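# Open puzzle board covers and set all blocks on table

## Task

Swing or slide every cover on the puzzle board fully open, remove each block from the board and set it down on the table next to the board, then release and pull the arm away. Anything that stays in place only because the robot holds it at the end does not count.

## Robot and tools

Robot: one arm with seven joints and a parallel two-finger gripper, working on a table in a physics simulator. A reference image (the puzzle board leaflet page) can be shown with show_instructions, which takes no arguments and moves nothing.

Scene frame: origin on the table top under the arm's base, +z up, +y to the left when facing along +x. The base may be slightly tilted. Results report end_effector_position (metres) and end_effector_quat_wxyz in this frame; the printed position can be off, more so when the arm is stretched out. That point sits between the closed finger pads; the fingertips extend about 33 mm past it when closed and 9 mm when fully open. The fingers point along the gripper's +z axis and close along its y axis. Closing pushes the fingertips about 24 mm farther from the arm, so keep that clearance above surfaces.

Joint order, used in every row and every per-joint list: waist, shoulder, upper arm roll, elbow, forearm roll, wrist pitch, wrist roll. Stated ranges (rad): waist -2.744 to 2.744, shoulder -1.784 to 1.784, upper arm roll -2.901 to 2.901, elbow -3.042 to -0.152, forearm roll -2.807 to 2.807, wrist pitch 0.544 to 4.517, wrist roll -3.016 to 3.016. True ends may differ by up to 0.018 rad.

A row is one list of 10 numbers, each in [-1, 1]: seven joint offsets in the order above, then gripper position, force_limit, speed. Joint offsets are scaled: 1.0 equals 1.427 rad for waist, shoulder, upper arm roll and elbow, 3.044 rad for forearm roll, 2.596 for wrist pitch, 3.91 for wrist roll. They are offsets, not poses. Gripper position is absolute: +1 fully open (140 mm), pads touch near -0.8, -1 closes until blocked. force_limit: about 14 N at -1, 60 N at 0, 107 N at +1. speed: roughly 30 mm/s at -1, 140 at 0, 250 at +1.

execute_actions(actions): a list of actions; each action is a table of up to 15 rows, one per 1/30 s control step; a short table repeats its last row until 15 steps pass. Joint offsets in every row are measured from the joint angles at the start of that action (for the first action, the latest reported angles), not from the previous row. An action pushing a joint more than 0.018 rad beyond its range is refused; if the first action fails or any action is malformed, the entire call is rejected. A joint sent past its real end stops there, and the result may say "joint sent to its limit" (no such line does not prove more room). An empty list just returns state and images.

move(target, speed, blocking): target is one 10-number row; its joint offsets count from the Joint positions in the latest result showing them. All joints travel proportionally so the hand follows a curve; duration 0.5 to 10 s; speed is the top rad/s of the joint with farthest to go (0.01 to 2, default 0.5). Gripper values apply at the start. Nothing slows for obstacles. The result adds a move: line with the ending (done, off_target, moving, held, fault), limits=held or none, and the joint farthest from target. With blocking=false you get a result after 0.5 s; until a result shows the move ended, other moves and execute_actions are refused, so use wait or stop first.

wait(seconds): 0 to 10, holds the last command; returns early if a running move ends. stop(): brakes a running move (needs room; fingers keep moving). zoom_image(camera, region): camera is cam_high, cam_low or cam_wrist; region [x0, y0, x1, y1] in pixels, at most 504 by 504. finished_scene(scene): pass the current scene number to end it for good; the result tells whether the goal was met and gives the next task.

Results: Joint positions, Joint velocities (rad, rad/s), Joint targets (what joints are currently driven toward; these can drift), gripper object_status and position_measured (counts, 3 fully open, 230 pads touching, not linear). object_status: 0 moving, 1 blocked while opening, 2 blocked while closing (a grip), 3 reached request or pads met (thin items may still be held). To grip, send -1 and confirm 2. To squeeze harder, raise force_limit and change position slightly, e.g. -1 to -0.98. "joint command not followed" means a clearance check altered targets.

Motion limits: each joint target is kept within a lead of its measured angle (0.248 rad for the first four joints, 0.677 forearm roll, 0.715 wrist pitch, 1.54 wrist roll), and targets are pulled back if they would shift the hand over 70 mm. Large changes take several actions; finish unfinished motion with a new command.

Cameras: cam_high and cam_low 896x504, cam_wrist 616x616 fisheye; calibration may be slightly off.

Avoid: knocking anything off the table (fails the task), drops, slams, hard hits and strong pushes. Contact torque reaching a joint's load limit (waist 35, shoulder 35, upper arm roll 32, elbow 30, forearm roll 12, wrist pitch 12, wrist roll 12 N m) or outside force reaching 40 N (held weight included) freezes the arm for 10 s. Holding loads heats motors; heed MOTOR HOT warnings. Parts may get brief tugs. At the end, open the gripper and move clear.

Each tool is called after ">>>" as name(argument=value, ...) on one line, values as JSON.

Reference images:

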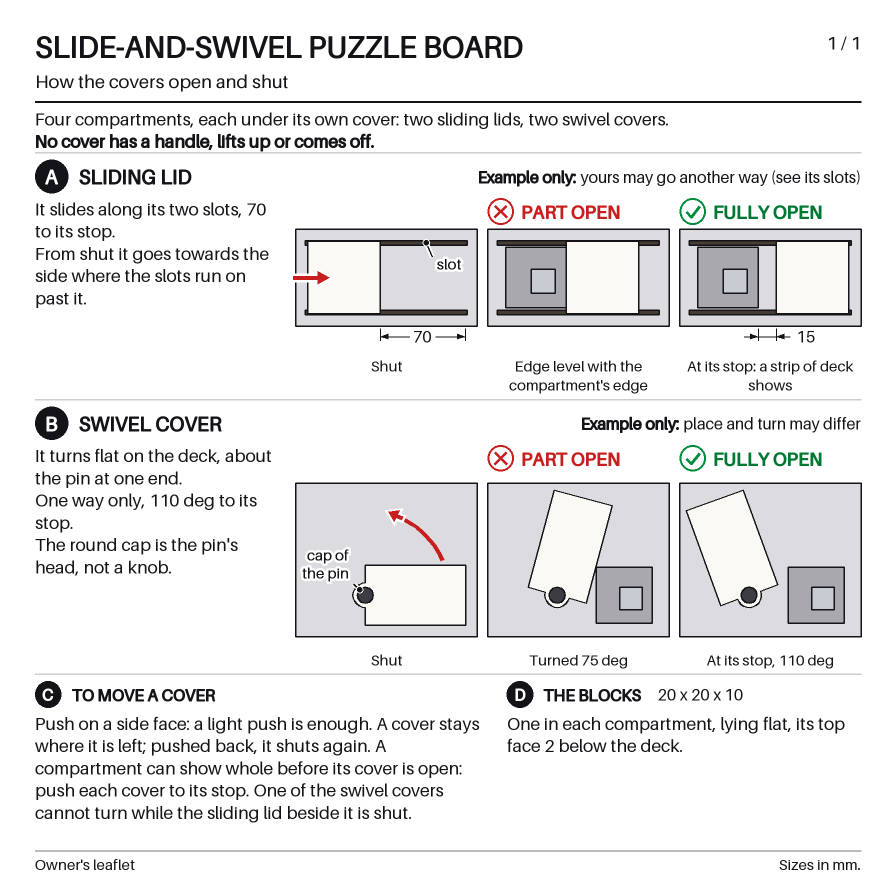

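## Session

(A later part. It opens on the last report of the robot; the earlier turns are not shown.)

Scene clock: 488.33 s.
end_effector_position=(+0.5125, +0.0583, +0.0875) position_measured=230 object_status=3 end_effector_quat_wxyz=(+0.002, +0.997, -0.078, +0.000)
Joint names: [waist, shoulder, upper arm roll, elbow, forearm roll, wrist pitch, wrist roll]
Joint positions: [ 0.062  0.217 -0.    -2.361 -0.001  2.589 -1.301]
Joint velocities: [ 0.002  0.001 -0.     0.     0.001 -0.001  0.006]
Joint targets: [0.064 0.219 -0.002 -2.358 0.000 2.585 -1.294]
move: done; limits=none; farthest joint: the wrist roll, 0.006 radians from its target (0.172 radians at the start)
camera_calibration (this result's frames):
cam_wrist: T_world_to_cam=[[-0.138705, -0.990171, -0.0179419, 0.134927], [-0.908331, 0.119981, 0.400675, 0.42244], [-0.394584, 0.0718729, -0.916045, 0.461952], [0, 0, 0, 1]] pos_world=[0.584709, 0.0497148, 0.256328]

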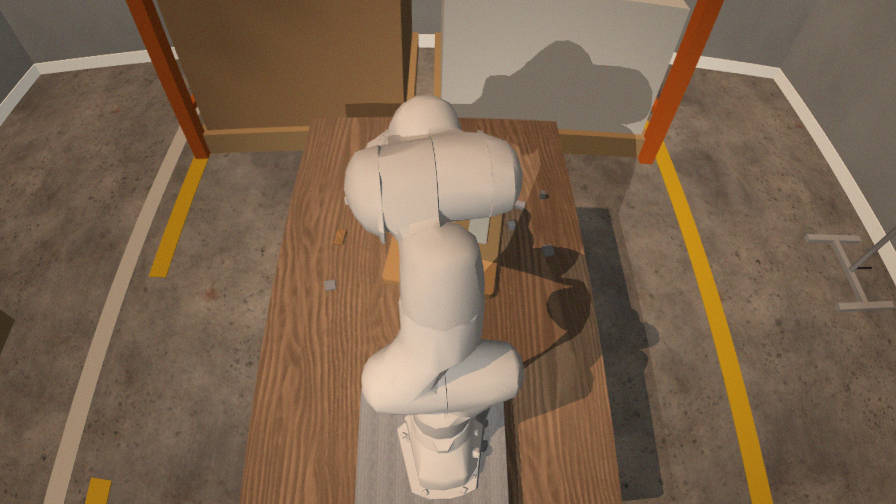

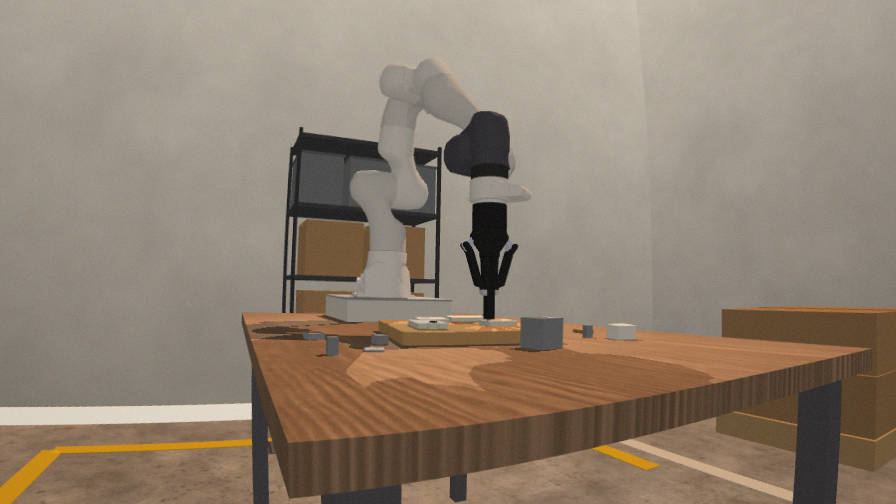

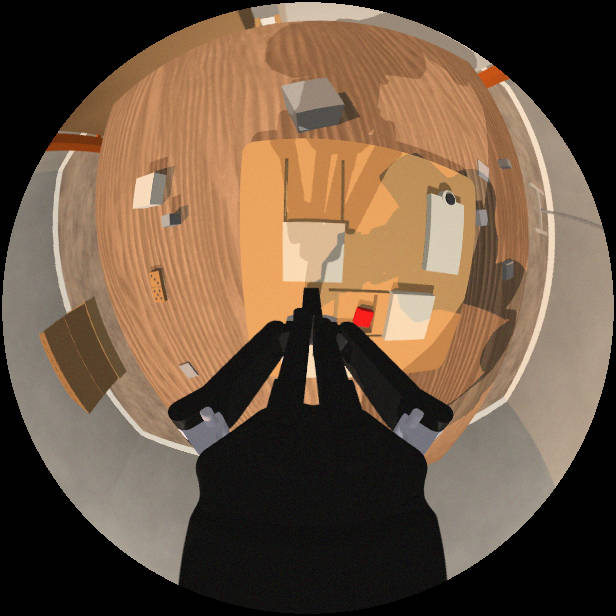

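>>> move(target=[-0.0271, 0.1266, 0, 0.2075, 0.0003, -0.0438, -0.0109, -1, -1, 0], speed=0.18)

>>> zoom_image(camera="cam_wrist", region=[240, 190, 400, 350])

>>> zoom_image(camera="cam_low", region=[450, 260, 560, 350])

Scene clock: 497.17 s.
end_effector_position=(+0.5901, +0.0478, +0.0887) position_measured=230 object_status=3 end_effector_quat_wxyz=(+0.002, +0.997, -0.076, -0.004)
Joint names: [waist, shoulder, upper arm roll, elbow, forearm roll, wrist pitch, wrist roll]
Joint positions: [ 0.028  0.392  0.001 -2.07  -0.001  2.467 -1.337]
Joint velocities: [-0.001  0.    -0.001  0.001  0.    -0.002 -0.006]
Joint targets: [0.023 0.397 -0.000 -2.065 0.000 2.476 -1.343]
move: done; limits=none; farthest joint: the wrist pitch, 0.008 radians from its target (0.114 radians at the start)
camera_calibration (this result's frames):
cam_wrist: T_world_to_cam=[[-0.13473, -0.990751, -0.0161187, 0.132844], [-0.905541, 0.116505, 0.407949, 0.491605], [-0.402298, 0.0695589, -0.912863, 0.498732], [0, 0, 0, 1]] pos_world=[0.663705, 0.0396497, 0.256865]

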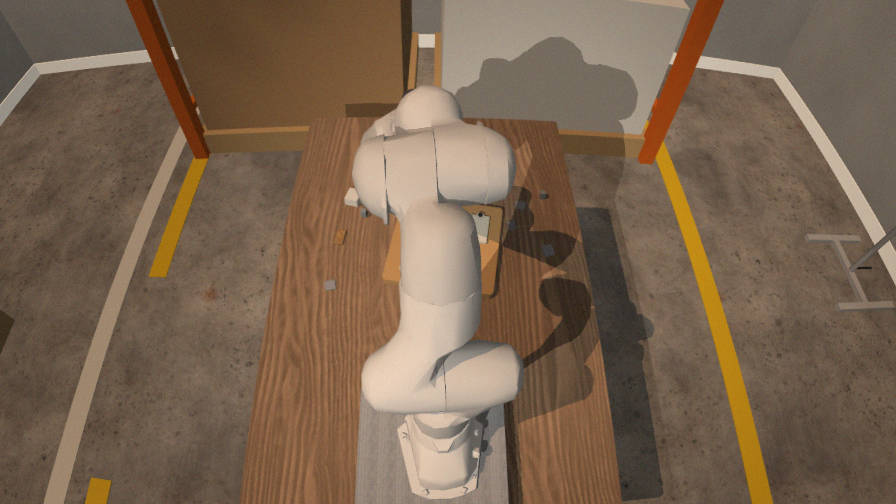

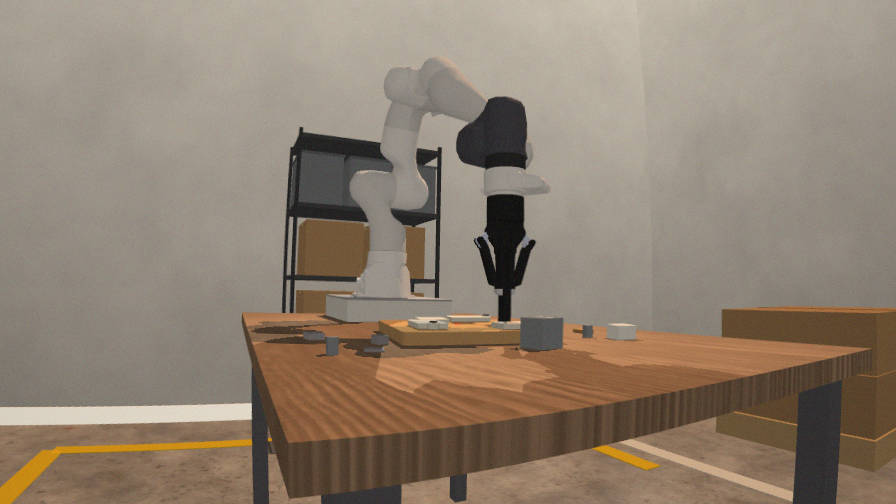

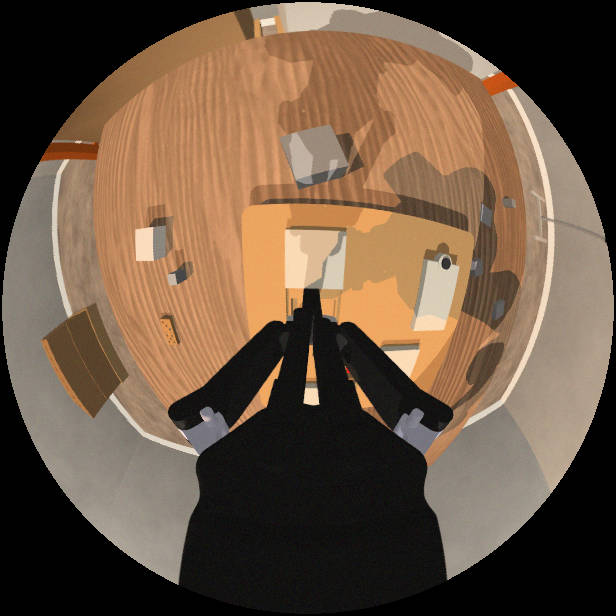

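Region (240, 190, 400, 350) of cam_wrist's 616x616 image, scaled by 3.150, with more detail than that image has.

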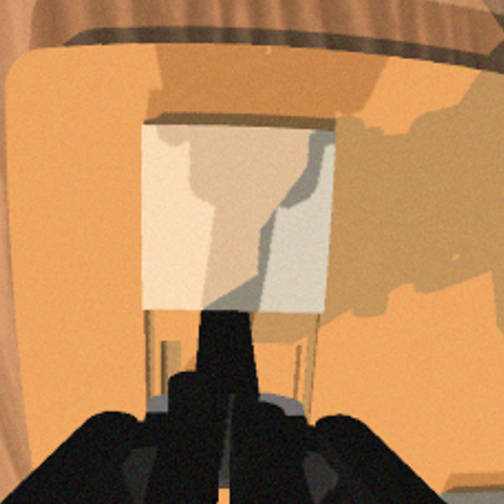

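Region (450, 260, 560, 350) of cam_low's 896x504 image, scaled by 4.582, with more detail than that image has; it fills the top 412 rows of this view, and the rest is white.

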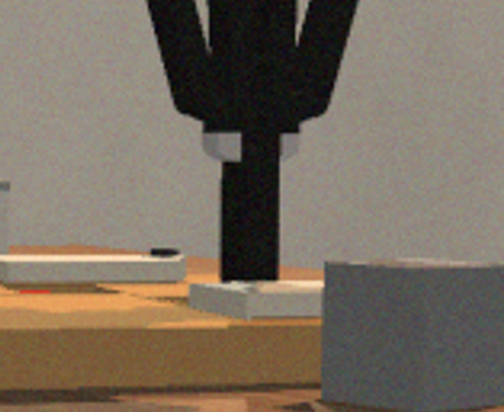

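>>> zoom_image(camera="cam_wrist", region=[275, 215, 355, 245])

>>> zoom_image(camera="cam_wrist", region=[275, 280, 355, 330])

>>> zoom_image(camera="cam_wrist", region=[380, 220, 490, 350])

Region (275, 215, 355, 245) of cam_wrist's 616x616 image, scaled by 6.300, with more detail than that image has; it fills the top 189 rows of this view, and the rest is white.

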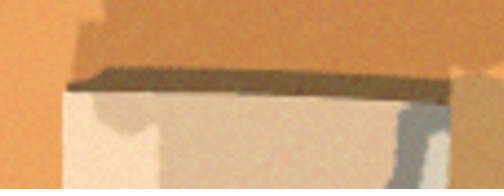

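Region (275, 280, 355, 330) of cam_wrist's 616x616 image, scaled by 6.300, with more detail than that image has; it fills the top 315 rows of this view, and the rest is white.

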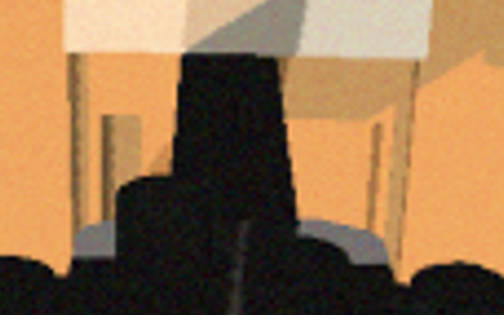

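Region (380, 220, 490, 350) of cam_wrist's 616x616 image, scaled by 3.877, with more detail than that image has; it fills the left 426 columns of this view, and the rest is white.

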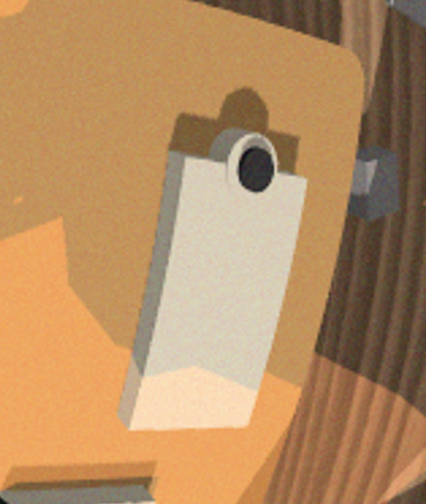

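>>> execute_actions(actions=[[[-0.002,0.0035,0,0.0035,0,0.0045,0,-1,-1,0],[-0.002,0.0035,0,0.0035,0,0.0055,0,-1,-1,0],[-0.002,0.0035,0,0.0035,0,0.0065,0,-1,-1,0],[-0.002,0.0035,0,0.0035,0,0.0075,0,-1,-1,0],[-0.002,0.0035,0,0.0035,0,0.0085,0,-1,-1,0],[-0.002,0.0035,0,0.0035,0,0.0095,0,-1,-1,0]]])

Scene clock: 522.30 s.
end_effector_position=(+0.5901, +0.0478, +0.0886) position_measured=230 object_status=3 end_effector_quat_wxyz=(+0.002, +0.997, -0.075, -0.004)
Joint names: [waist, shoulder, upper arm roll, elbow, forearm roll, wrist pitch, wrist roll]
Joint positions: [ 0.028  0.393  0.001 -2.07  -0.001  2.467 -1.339]
Joint velocities: [ 0.     0.     0.    -0.     0.001 -0.    -0.001]
Joint targets: [0.025 0.397 0.001 -2.065 -0.001 2.492 -1.337]
camera_calibration (this result's frames):
cam_wrist: T_world_to_cam=[[-0.133051, -0.990977, -0.0161883, 0.131903], [-0.90571, 0.114938, 0.408018, 0.491855], [-0.402476, 0.0689493, -0.91283, 0.498827], [0, 0, 0, 1]] pos_world=[0.663794, 0.0397867, 0.256793]

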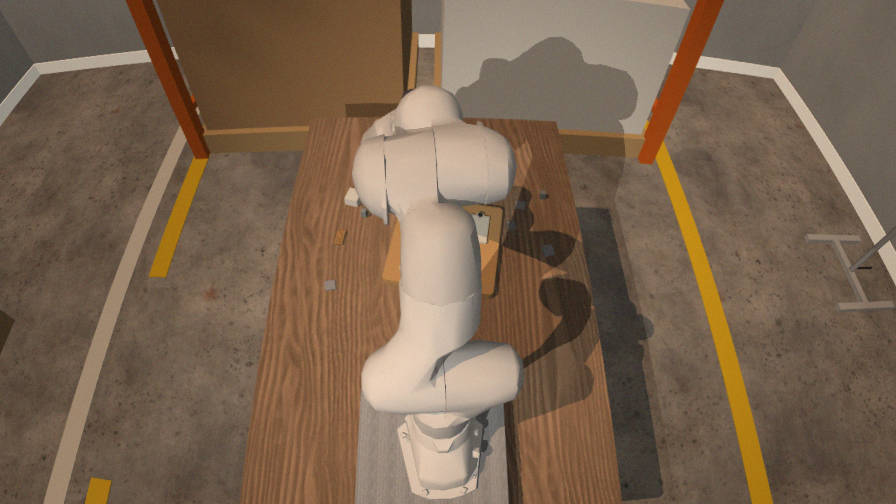

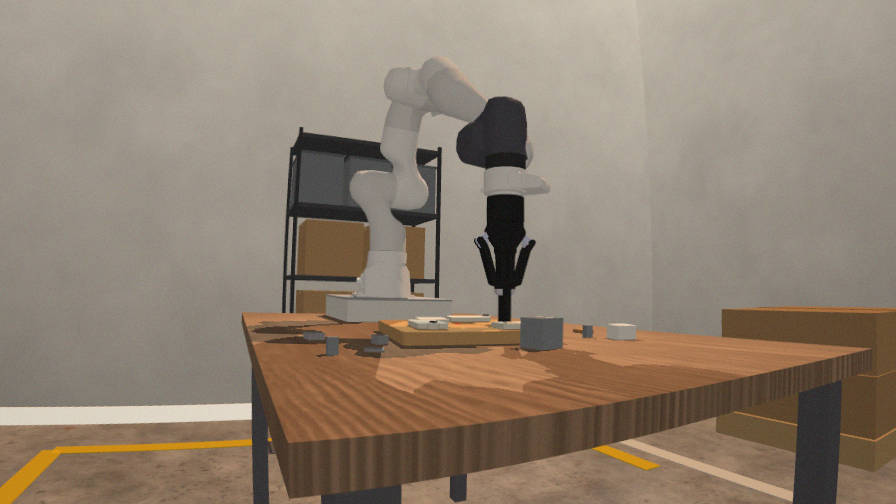

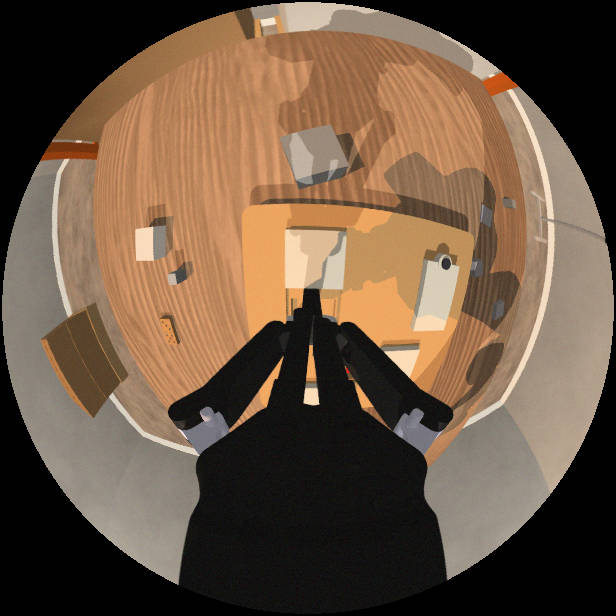

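>>> move(target=[-0.2394, -0.0790, -0.0007, -0.0801, 0.0003, 0.0049, -0.0873, -1, -1, 0], speed=0.3)

>>> zoom_image(camera="cam_wrist", region=[220, 190, 380, 350])

>>> zoom_image(camera="cam_low", region=[360, 260, 470, 350])

Scene clock: 583.80 s.
end_effector_position=(+0.5450, -0.1459, +0.1101) position_measured=230 object_status=3 end_effector_quat_wxyz=(+0.004, +0.997, -0.079, -0.001)
Joint names: [waist, shoulder, upper arm roll, elbow, forearm roll, wrist pitch, wrist roll]
Joint positions: [-0.312  0.283 -0.002 -2.182 -0.001  2.475 -1.674]
Joint velocities: [-0.     0.001  0.001  0.002 -0.001 -0.    -0.007]
Joint targets: [-0.313 0.280 -0.000 -2.184 0.000 2.480 -1.680]
move: done; limits=none; farthest joint: the wrist roll, 0.006 radians from its target (0.341 radians at the start)
camera_calibration (this result's frames):
cam_wrist: T_world_to_cam=[[-0.139945, -0.990073, -0.0130834, -0.0621916], [-0.907337, 0.122938, 0.402026, 0.467168], [-0.396427, 0.0681326, -0.915535, 0.51049], [0, 0, 0, 1]] pos_world=[0.617547, -0.153788, 0.278744]

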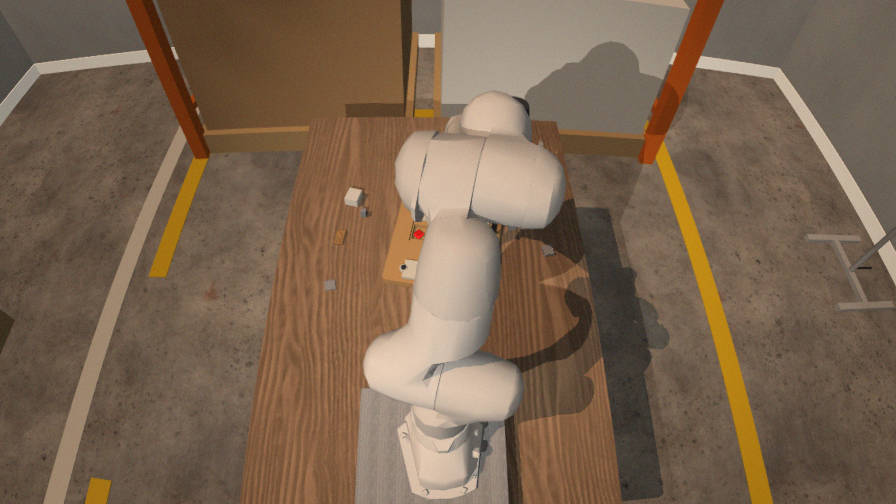

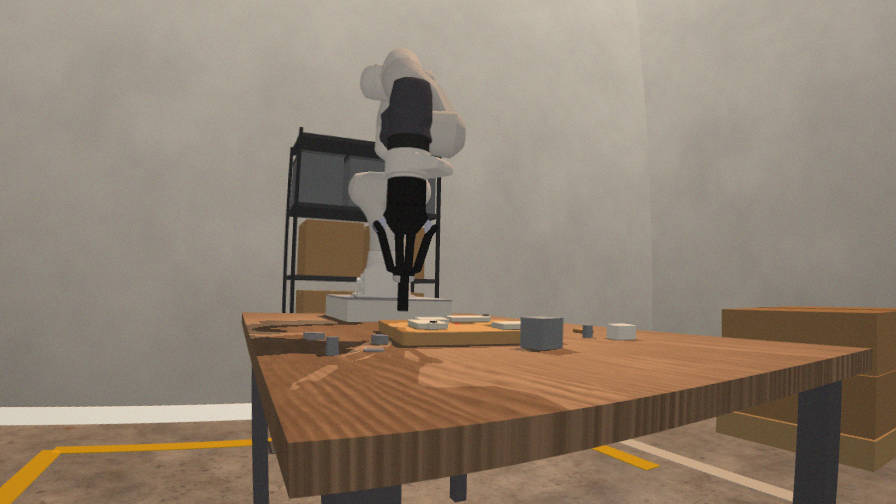

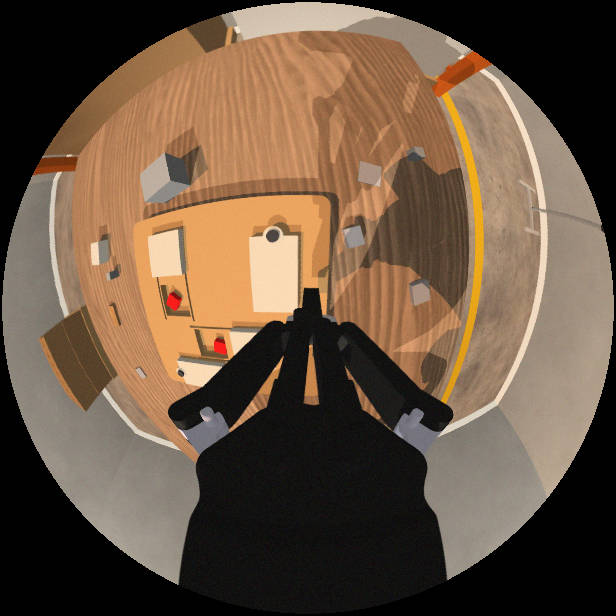

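Region (220, 190, 380, 350) of cam_wrist's 616x616 image, scaled by 3.150, with more detail than that image has.

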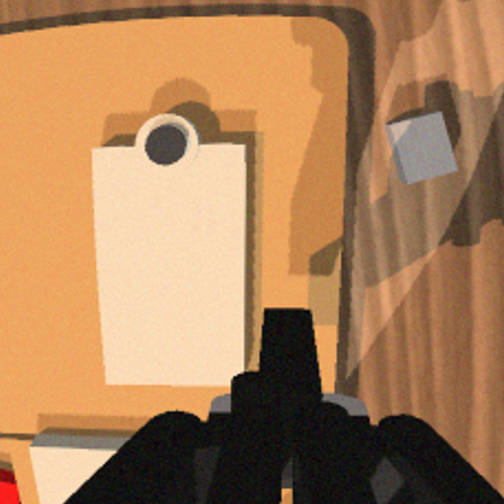

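Region (360, 260, 470, 350) of cam_low's 896x504 image, scaled by 4.582, with more detail than that image has; it fills the top 412 rows of this view, and the rest is white.

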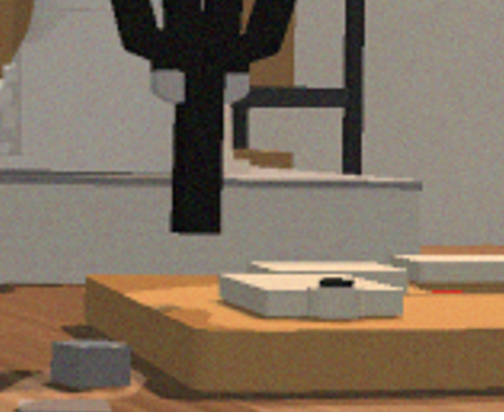

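>>> move(target=[0, 0.0351, 0.0014, -0.0033, 0.0003, 0.0218, 0, -1, -1, 0], speed=0.12)

>>> zoom_image(camera="cam_low", region=[360, 260, 470, 350])

Scene clock: 599.63 s.
end_effector_position=(+0.5452, -0.1460, +0.0866) position_measured=230 object_status=3 end_effector_quat_wxyz=(+0.004, +0.997, -0.078, -0.000)
Joint names: [waist, shoulder, upper arm roll, elbow, forearm roll, wrist pitch, wrist roll]
Joint positions: [-0.312  0.331 -0.002 -2.185 -0.001  2.527 -1.676]
Joint velocities: [-0.001 -0.    -0.    -0.     0.001  0.005  0.   ]
Joint targets: [-0.312 0.333 0.000 -2.186 0.000 2.532 -1.674]
move: done; limits=none; farthest joint: the wrist pitch, 0.005 radians from its target (0.056 radians at the start)
camera_calibration (this result's frames):
cam_wrist: T_world_to_cam=[[-0.13801, -0.990345, -0.0130285, -0.0636689], [-0.907783, 0.121222, 0.401542, 0.476843], [-0.396085, 0.0672438, -0.915748, 0.488752], [0, 0, 0, 1]] pos_world=[0.617671, -0.153724, 0.255272]

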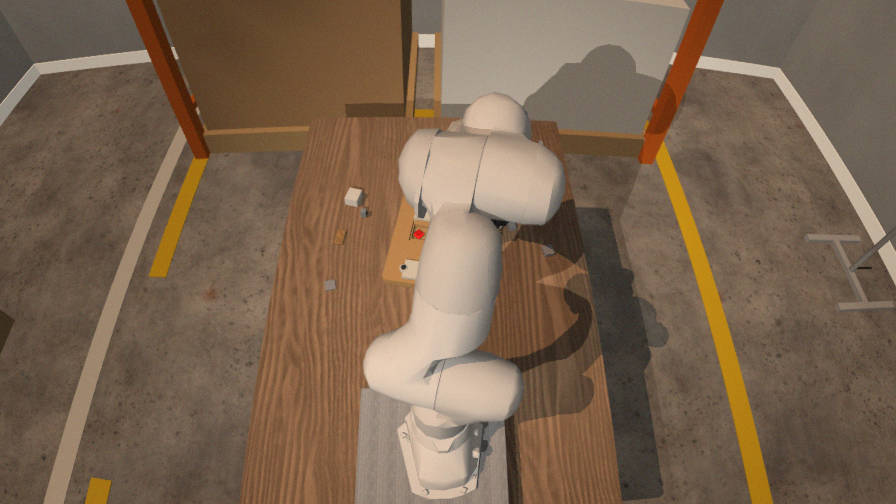

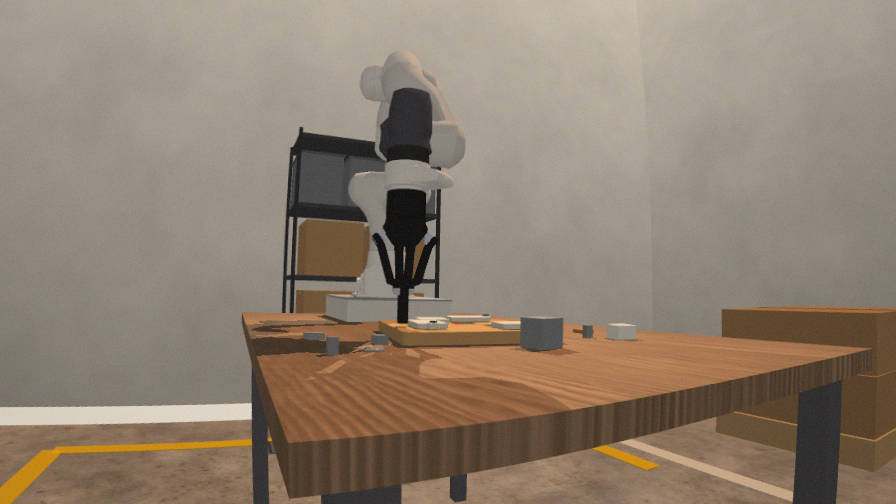

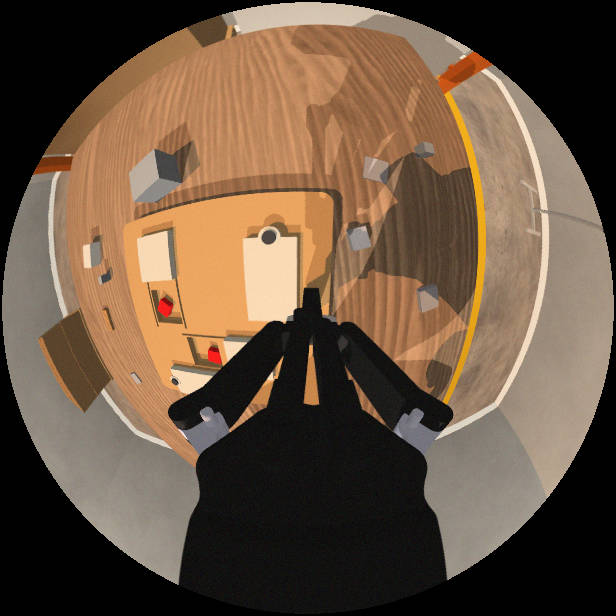

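Region (360, 260, 470, 350) of cam_low's 896x504 image, scaled by 4.582, with more detail than that image has; it fills the top 412 rows of this view, and the rest is white.

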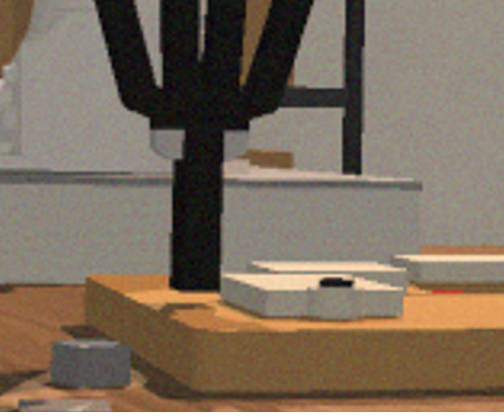

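>>> move(target=[0.0214, 0, 0.0028, 0, 0.0003, 0, 0.0085, -1, -1, 0], speed=0.06)

Scene clock: 604.67 s.
end_effector_position=(+0.5494, -0.1301, +0.0865) position_measured=230 object_status=3 end_effector_quat_wxyz=(+0.004, +0.997, -0.077, +0.000)
Joint names: [waist, shoulder, upper arm roll, elbow, forearm roll, wrist pitch, wrist roll]
Joint positions: [-0.284  0.331 -0.    -2.185 -0.001  2.527 -1.649]
Joint velocities: [-0.     0.    -0.001 -0.001 -0.001 -0.     0.007]
Joint targets: [-0.281 0.331 0.002 -2.185 0.000 2.527 -1.643]
move: done; limits=none; farthest joint: the wrist roll, 0.006 radians from its target (0.033 radians at the start)
camera_calibration (this result's frames):
cam_wrist: T_world_to_cam=[[-0.136348, -0.990565, -0.0137724, -0.0482224], [-0.908379, 0.119464, 0.400719, 0.478986], [-0.395293, 0.0671479, -0.916097, 0.48892], [0, 0, 0, 1]] pos_world=[0.621792, -0.137819, 0.255296]

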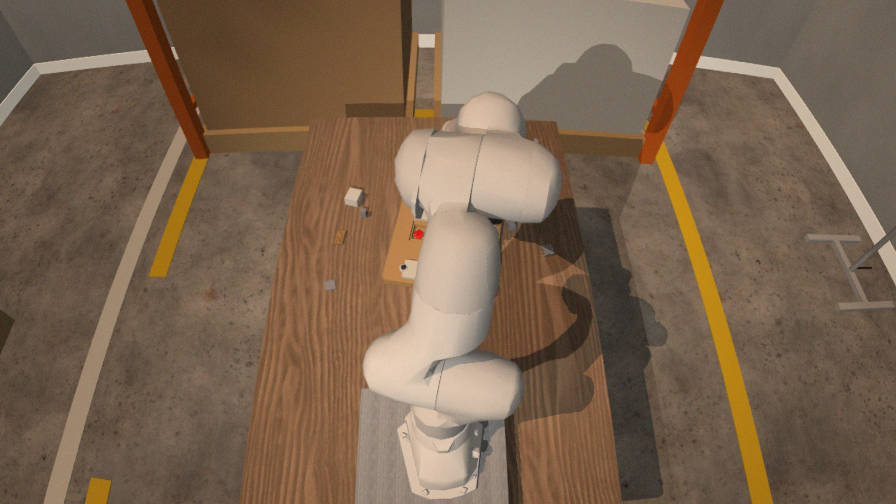

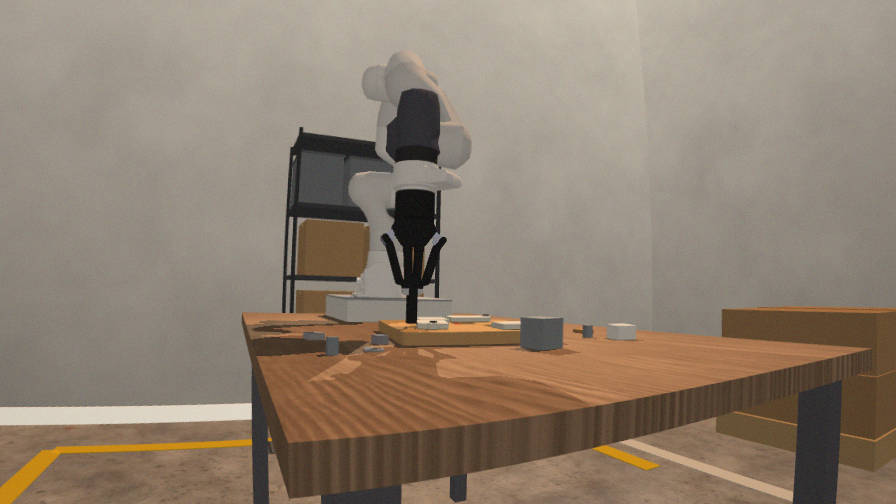

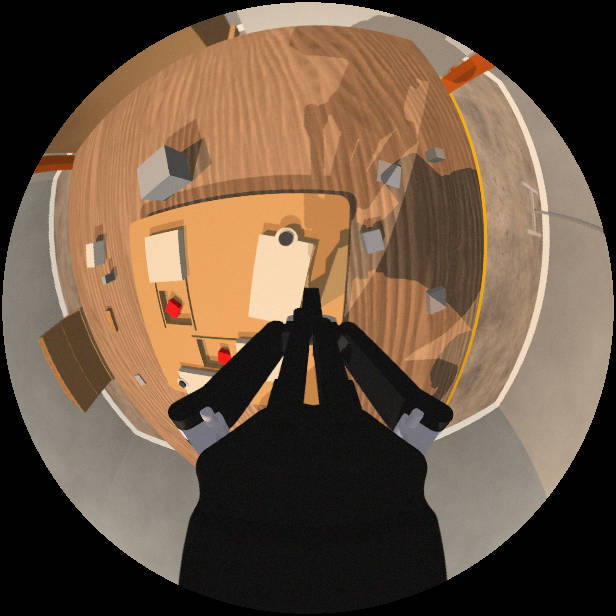

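>>> move(target=[0.0743, 0, 0.0014, 0, 0.0003, 0.0008, 0.0287, -1, -1, 0], speed=0.1)

>>> move(target=[0.0448, 0.0889, 0.0014, 0.1488, 0.0003, -0.0325, 0.0174, -1, -1, 0], speed=0.16)

>>> zoom_image(camera="cam_wrist", region=[230, 190, 430, 390])

Scene clock: 616.93 s.
end_effector_position=(+0.5596, -0.0720, +0.0860) position_measured=230 object_status=3 end_effector_quat_wxyz=(+0.003, +0.997, -0.078, -0.000)
Joint names: [waist, shoulder, upper arm roll, elbow, forearm roll, wrist pitch, wrist roll]
Joint positions: [-0.181  0.331  0.001 -2.185 -0.001  2.526 -1.543]
Joint velocities: [ 0.    -0.    -0.     0.    -0.002  0.     0.007]
Joint targets: [-0.178 0.331 0.002 -2.185 0.000 2.530 -1.537]
move: done; limits=none; farthest joint: the wrist roll, 0.006 radians from its target (0.110 radians at the start)
camera_calibration (this result's frames):
cam_wrist: T_world_to_cam=[[-0.137764, -0.990347, -0.0153054, 0.0117251], [-0.907835, 0.120077, 0.401768, 0.481145], [-0.396052, 0.069244, -0.915614, 0.489139], [0, 0, 0, 1]] pos_world=[0.63214, -0.0800324, 0.254734]

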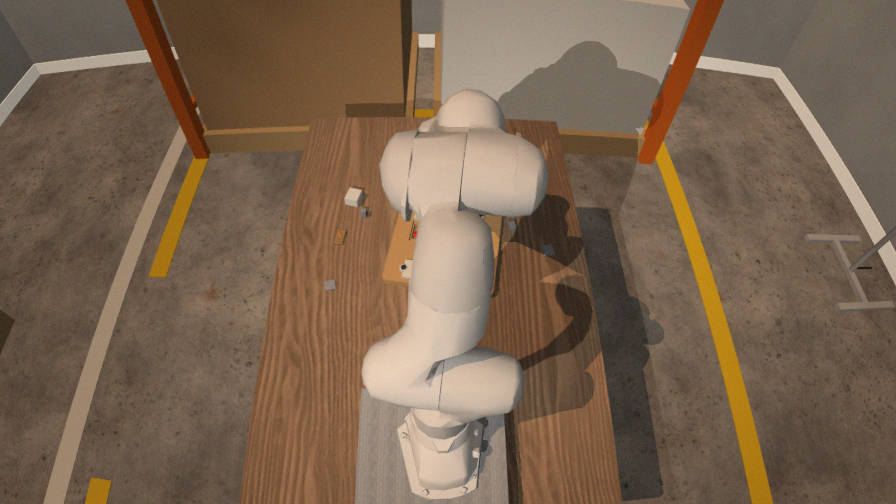

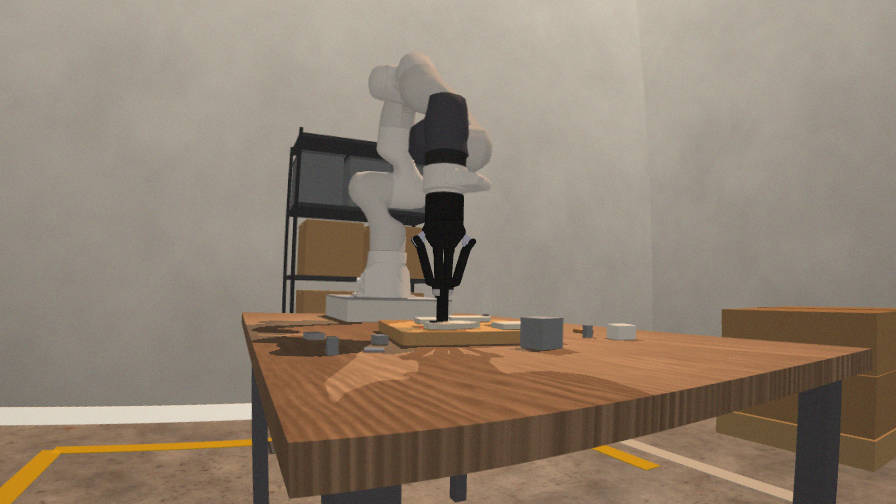

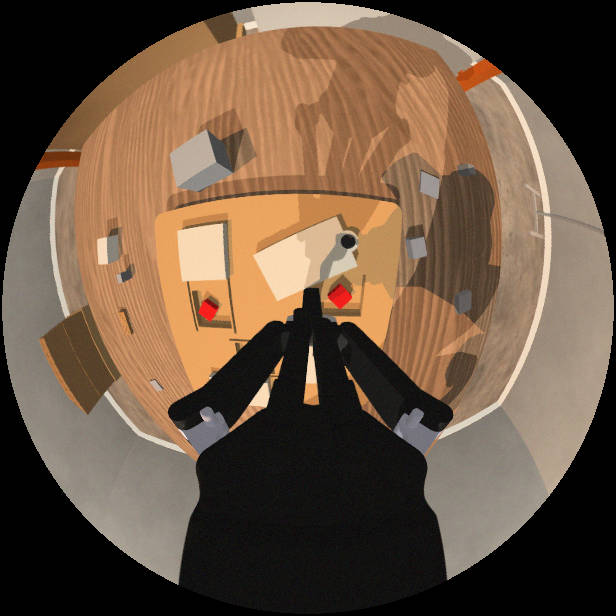

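Scene clock: 618.93 s.
end_effector_position=(+0.6113, -0.0414, +0.0828) position_measured=230 object_status=3 end_effector_quat_wxyz=(+0.003, +0.997, -0.079, -0.007)
Joint names: [waist, shoulder, upper arm roll, elbow, forearm roll, wrist pitch, wrist roll]
Joint positions: [-0.12   0.458  0.001 -1.979 -0.001  2.435 -1.48 ]
Joint velocities: [-0.001 -0.    -0.001  0.002 -0.    -0.001  0.005]
Joint targets: [-0.117 0.458 0.003 -1.972 0.000 2.442 -1.475]
move: done; limits=none; farthest joint: the elbow, 0.007 radians from its target (0.212 radians at the start)
camera_calibration (this result's frames):
cam_wrist: T_world_to_cam=[[-0.140653, -0.989944, -0.0150658, 0.0508422], [-0.902239, 0.121897, 0.413649, 0.52136], [-0.407653, 0.0717741, -0.910312, 0.511251], [0, 0, 0, 1]] pos_world=[0.685955, -0.0499156, 0.250503]

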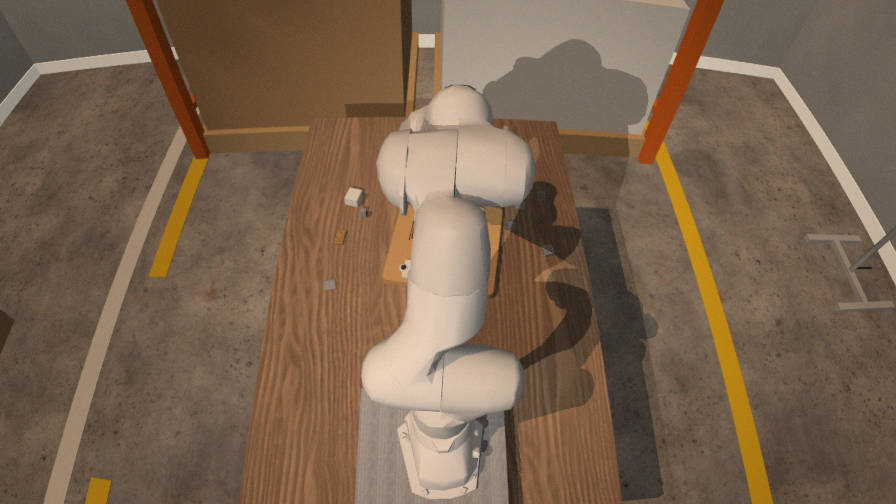

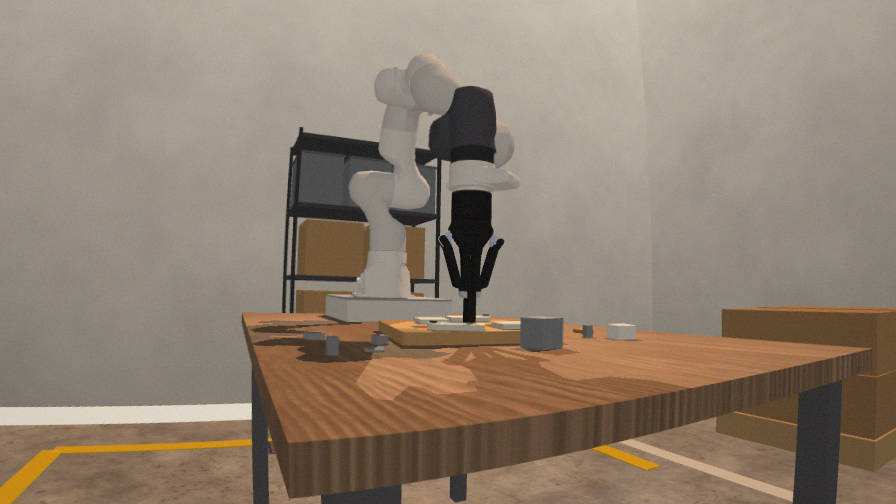

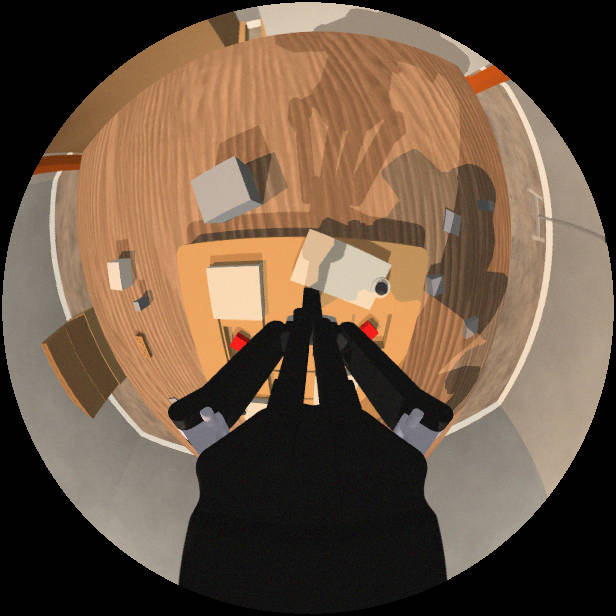

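Region (230, 190, 430, 390) of cam_wrist's 616x616 image, scaled by 2.520, with more detail than that image has.

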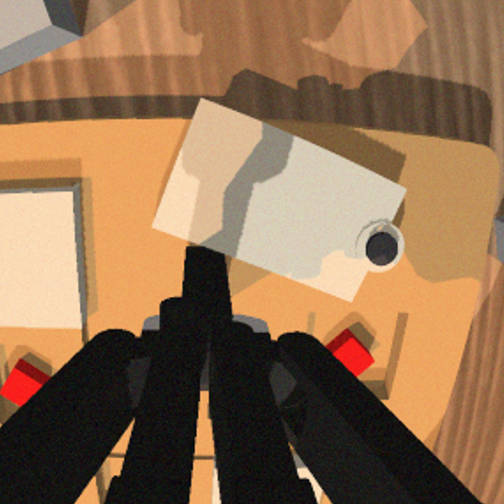

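>>> move(target=[0.1221, -0.4289, -0.0007, -0.5617, 0.0003, 0.0807, 0.0449, -1, -1, 0], speed=0.6)

>>> zoom_image(camera="cam_wrist", region=[220, 160, 380, 320])

>>> zoom_image(camera="cam_low", region=[400, 260, 510, 350])

Scene clock: 662.50 s.
end_effector_position=(+0.3855, +0.0401, +0.1099) position_measured=230 object_status=3 end_effector_quat_wxyz=(+0.001, +0.997, -0.078, +0.001)
Joint names: [waist, shoulder, upper arm roll, elbow, forearm roll, wrist pitch, wrist roll]
Joint positions: [ 0.051 -0.151  0.    -2.778 -0.001  2.64  -1.311]
Joint velocities: [ 0.001  0.001 -0.001 -0.001 -0.001  0.001  0.007]
Joint targets: [0.054 -0.154 -0.000 -2.781 0.000 2.644 -1.304]
move: done; limits=none; farthest joint: the wrist roll, 0.006 radians from its target (0.174 radians at the start)
camera_calibration (this result's frames):
cam_wrist: T_world_to_cam=[[-0.138546, -0.990191, -0.0180765, 0.0996408], [-0.908678, 0.119839, 0.399929, 0.300512], [-0.39384, 0.0718341, -0.916368, 0.433362], [0, 0, 0, 1]] pos_world=[0.457548, 0.0315201, 0.278737]

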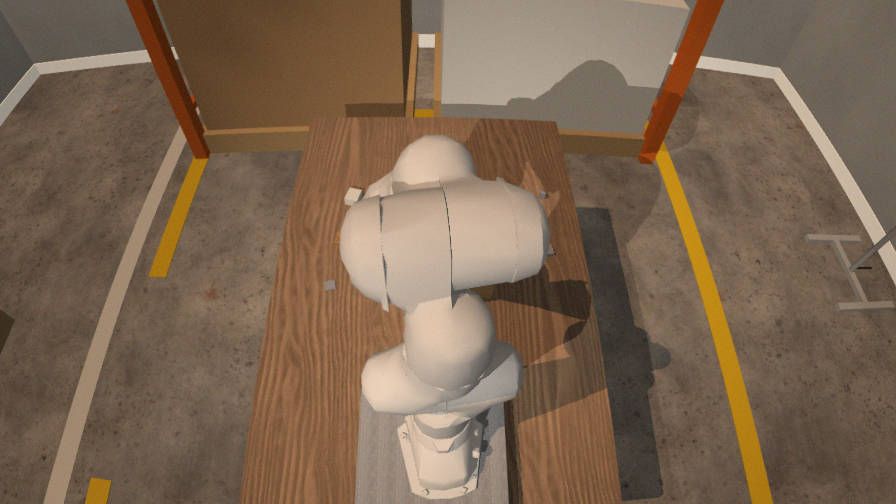

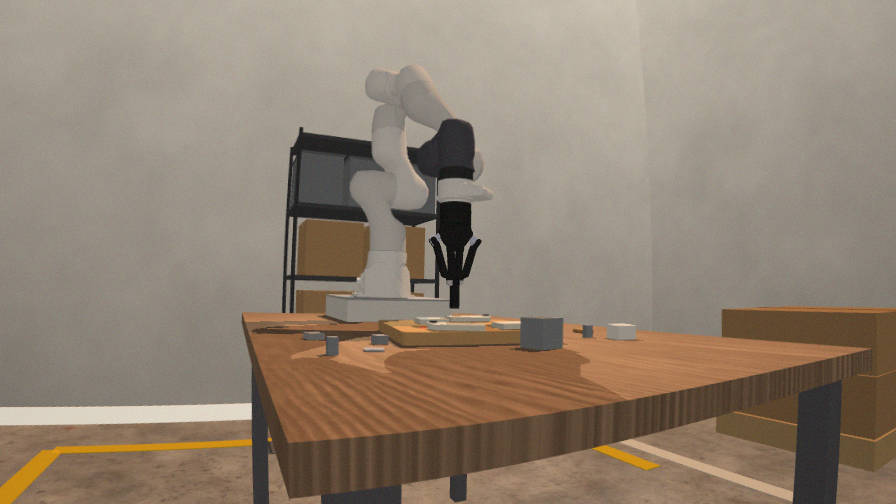

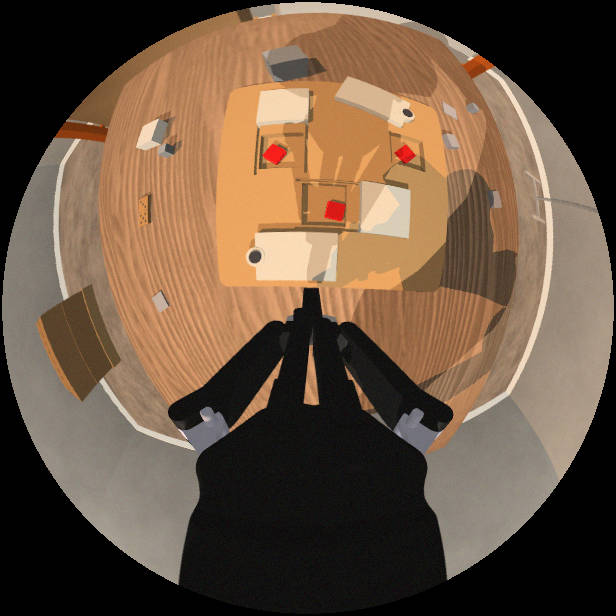

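Region (220, 160, 380, 320) of cam_wrist's 616x616 image, scaled by 3.150, with more detail than that image has.

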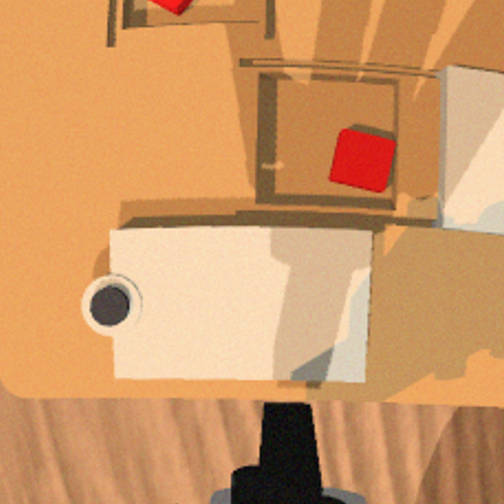

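Region (400, 260, 510, 350) of cam_low's 896x504 image, scaled by 4.582, with more detail than that image has; it fills the top 412 rows of this view, and the rest is white.

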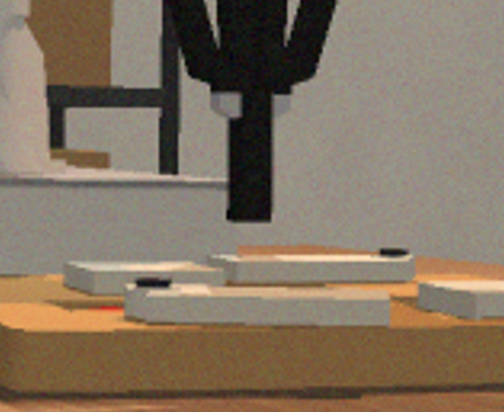

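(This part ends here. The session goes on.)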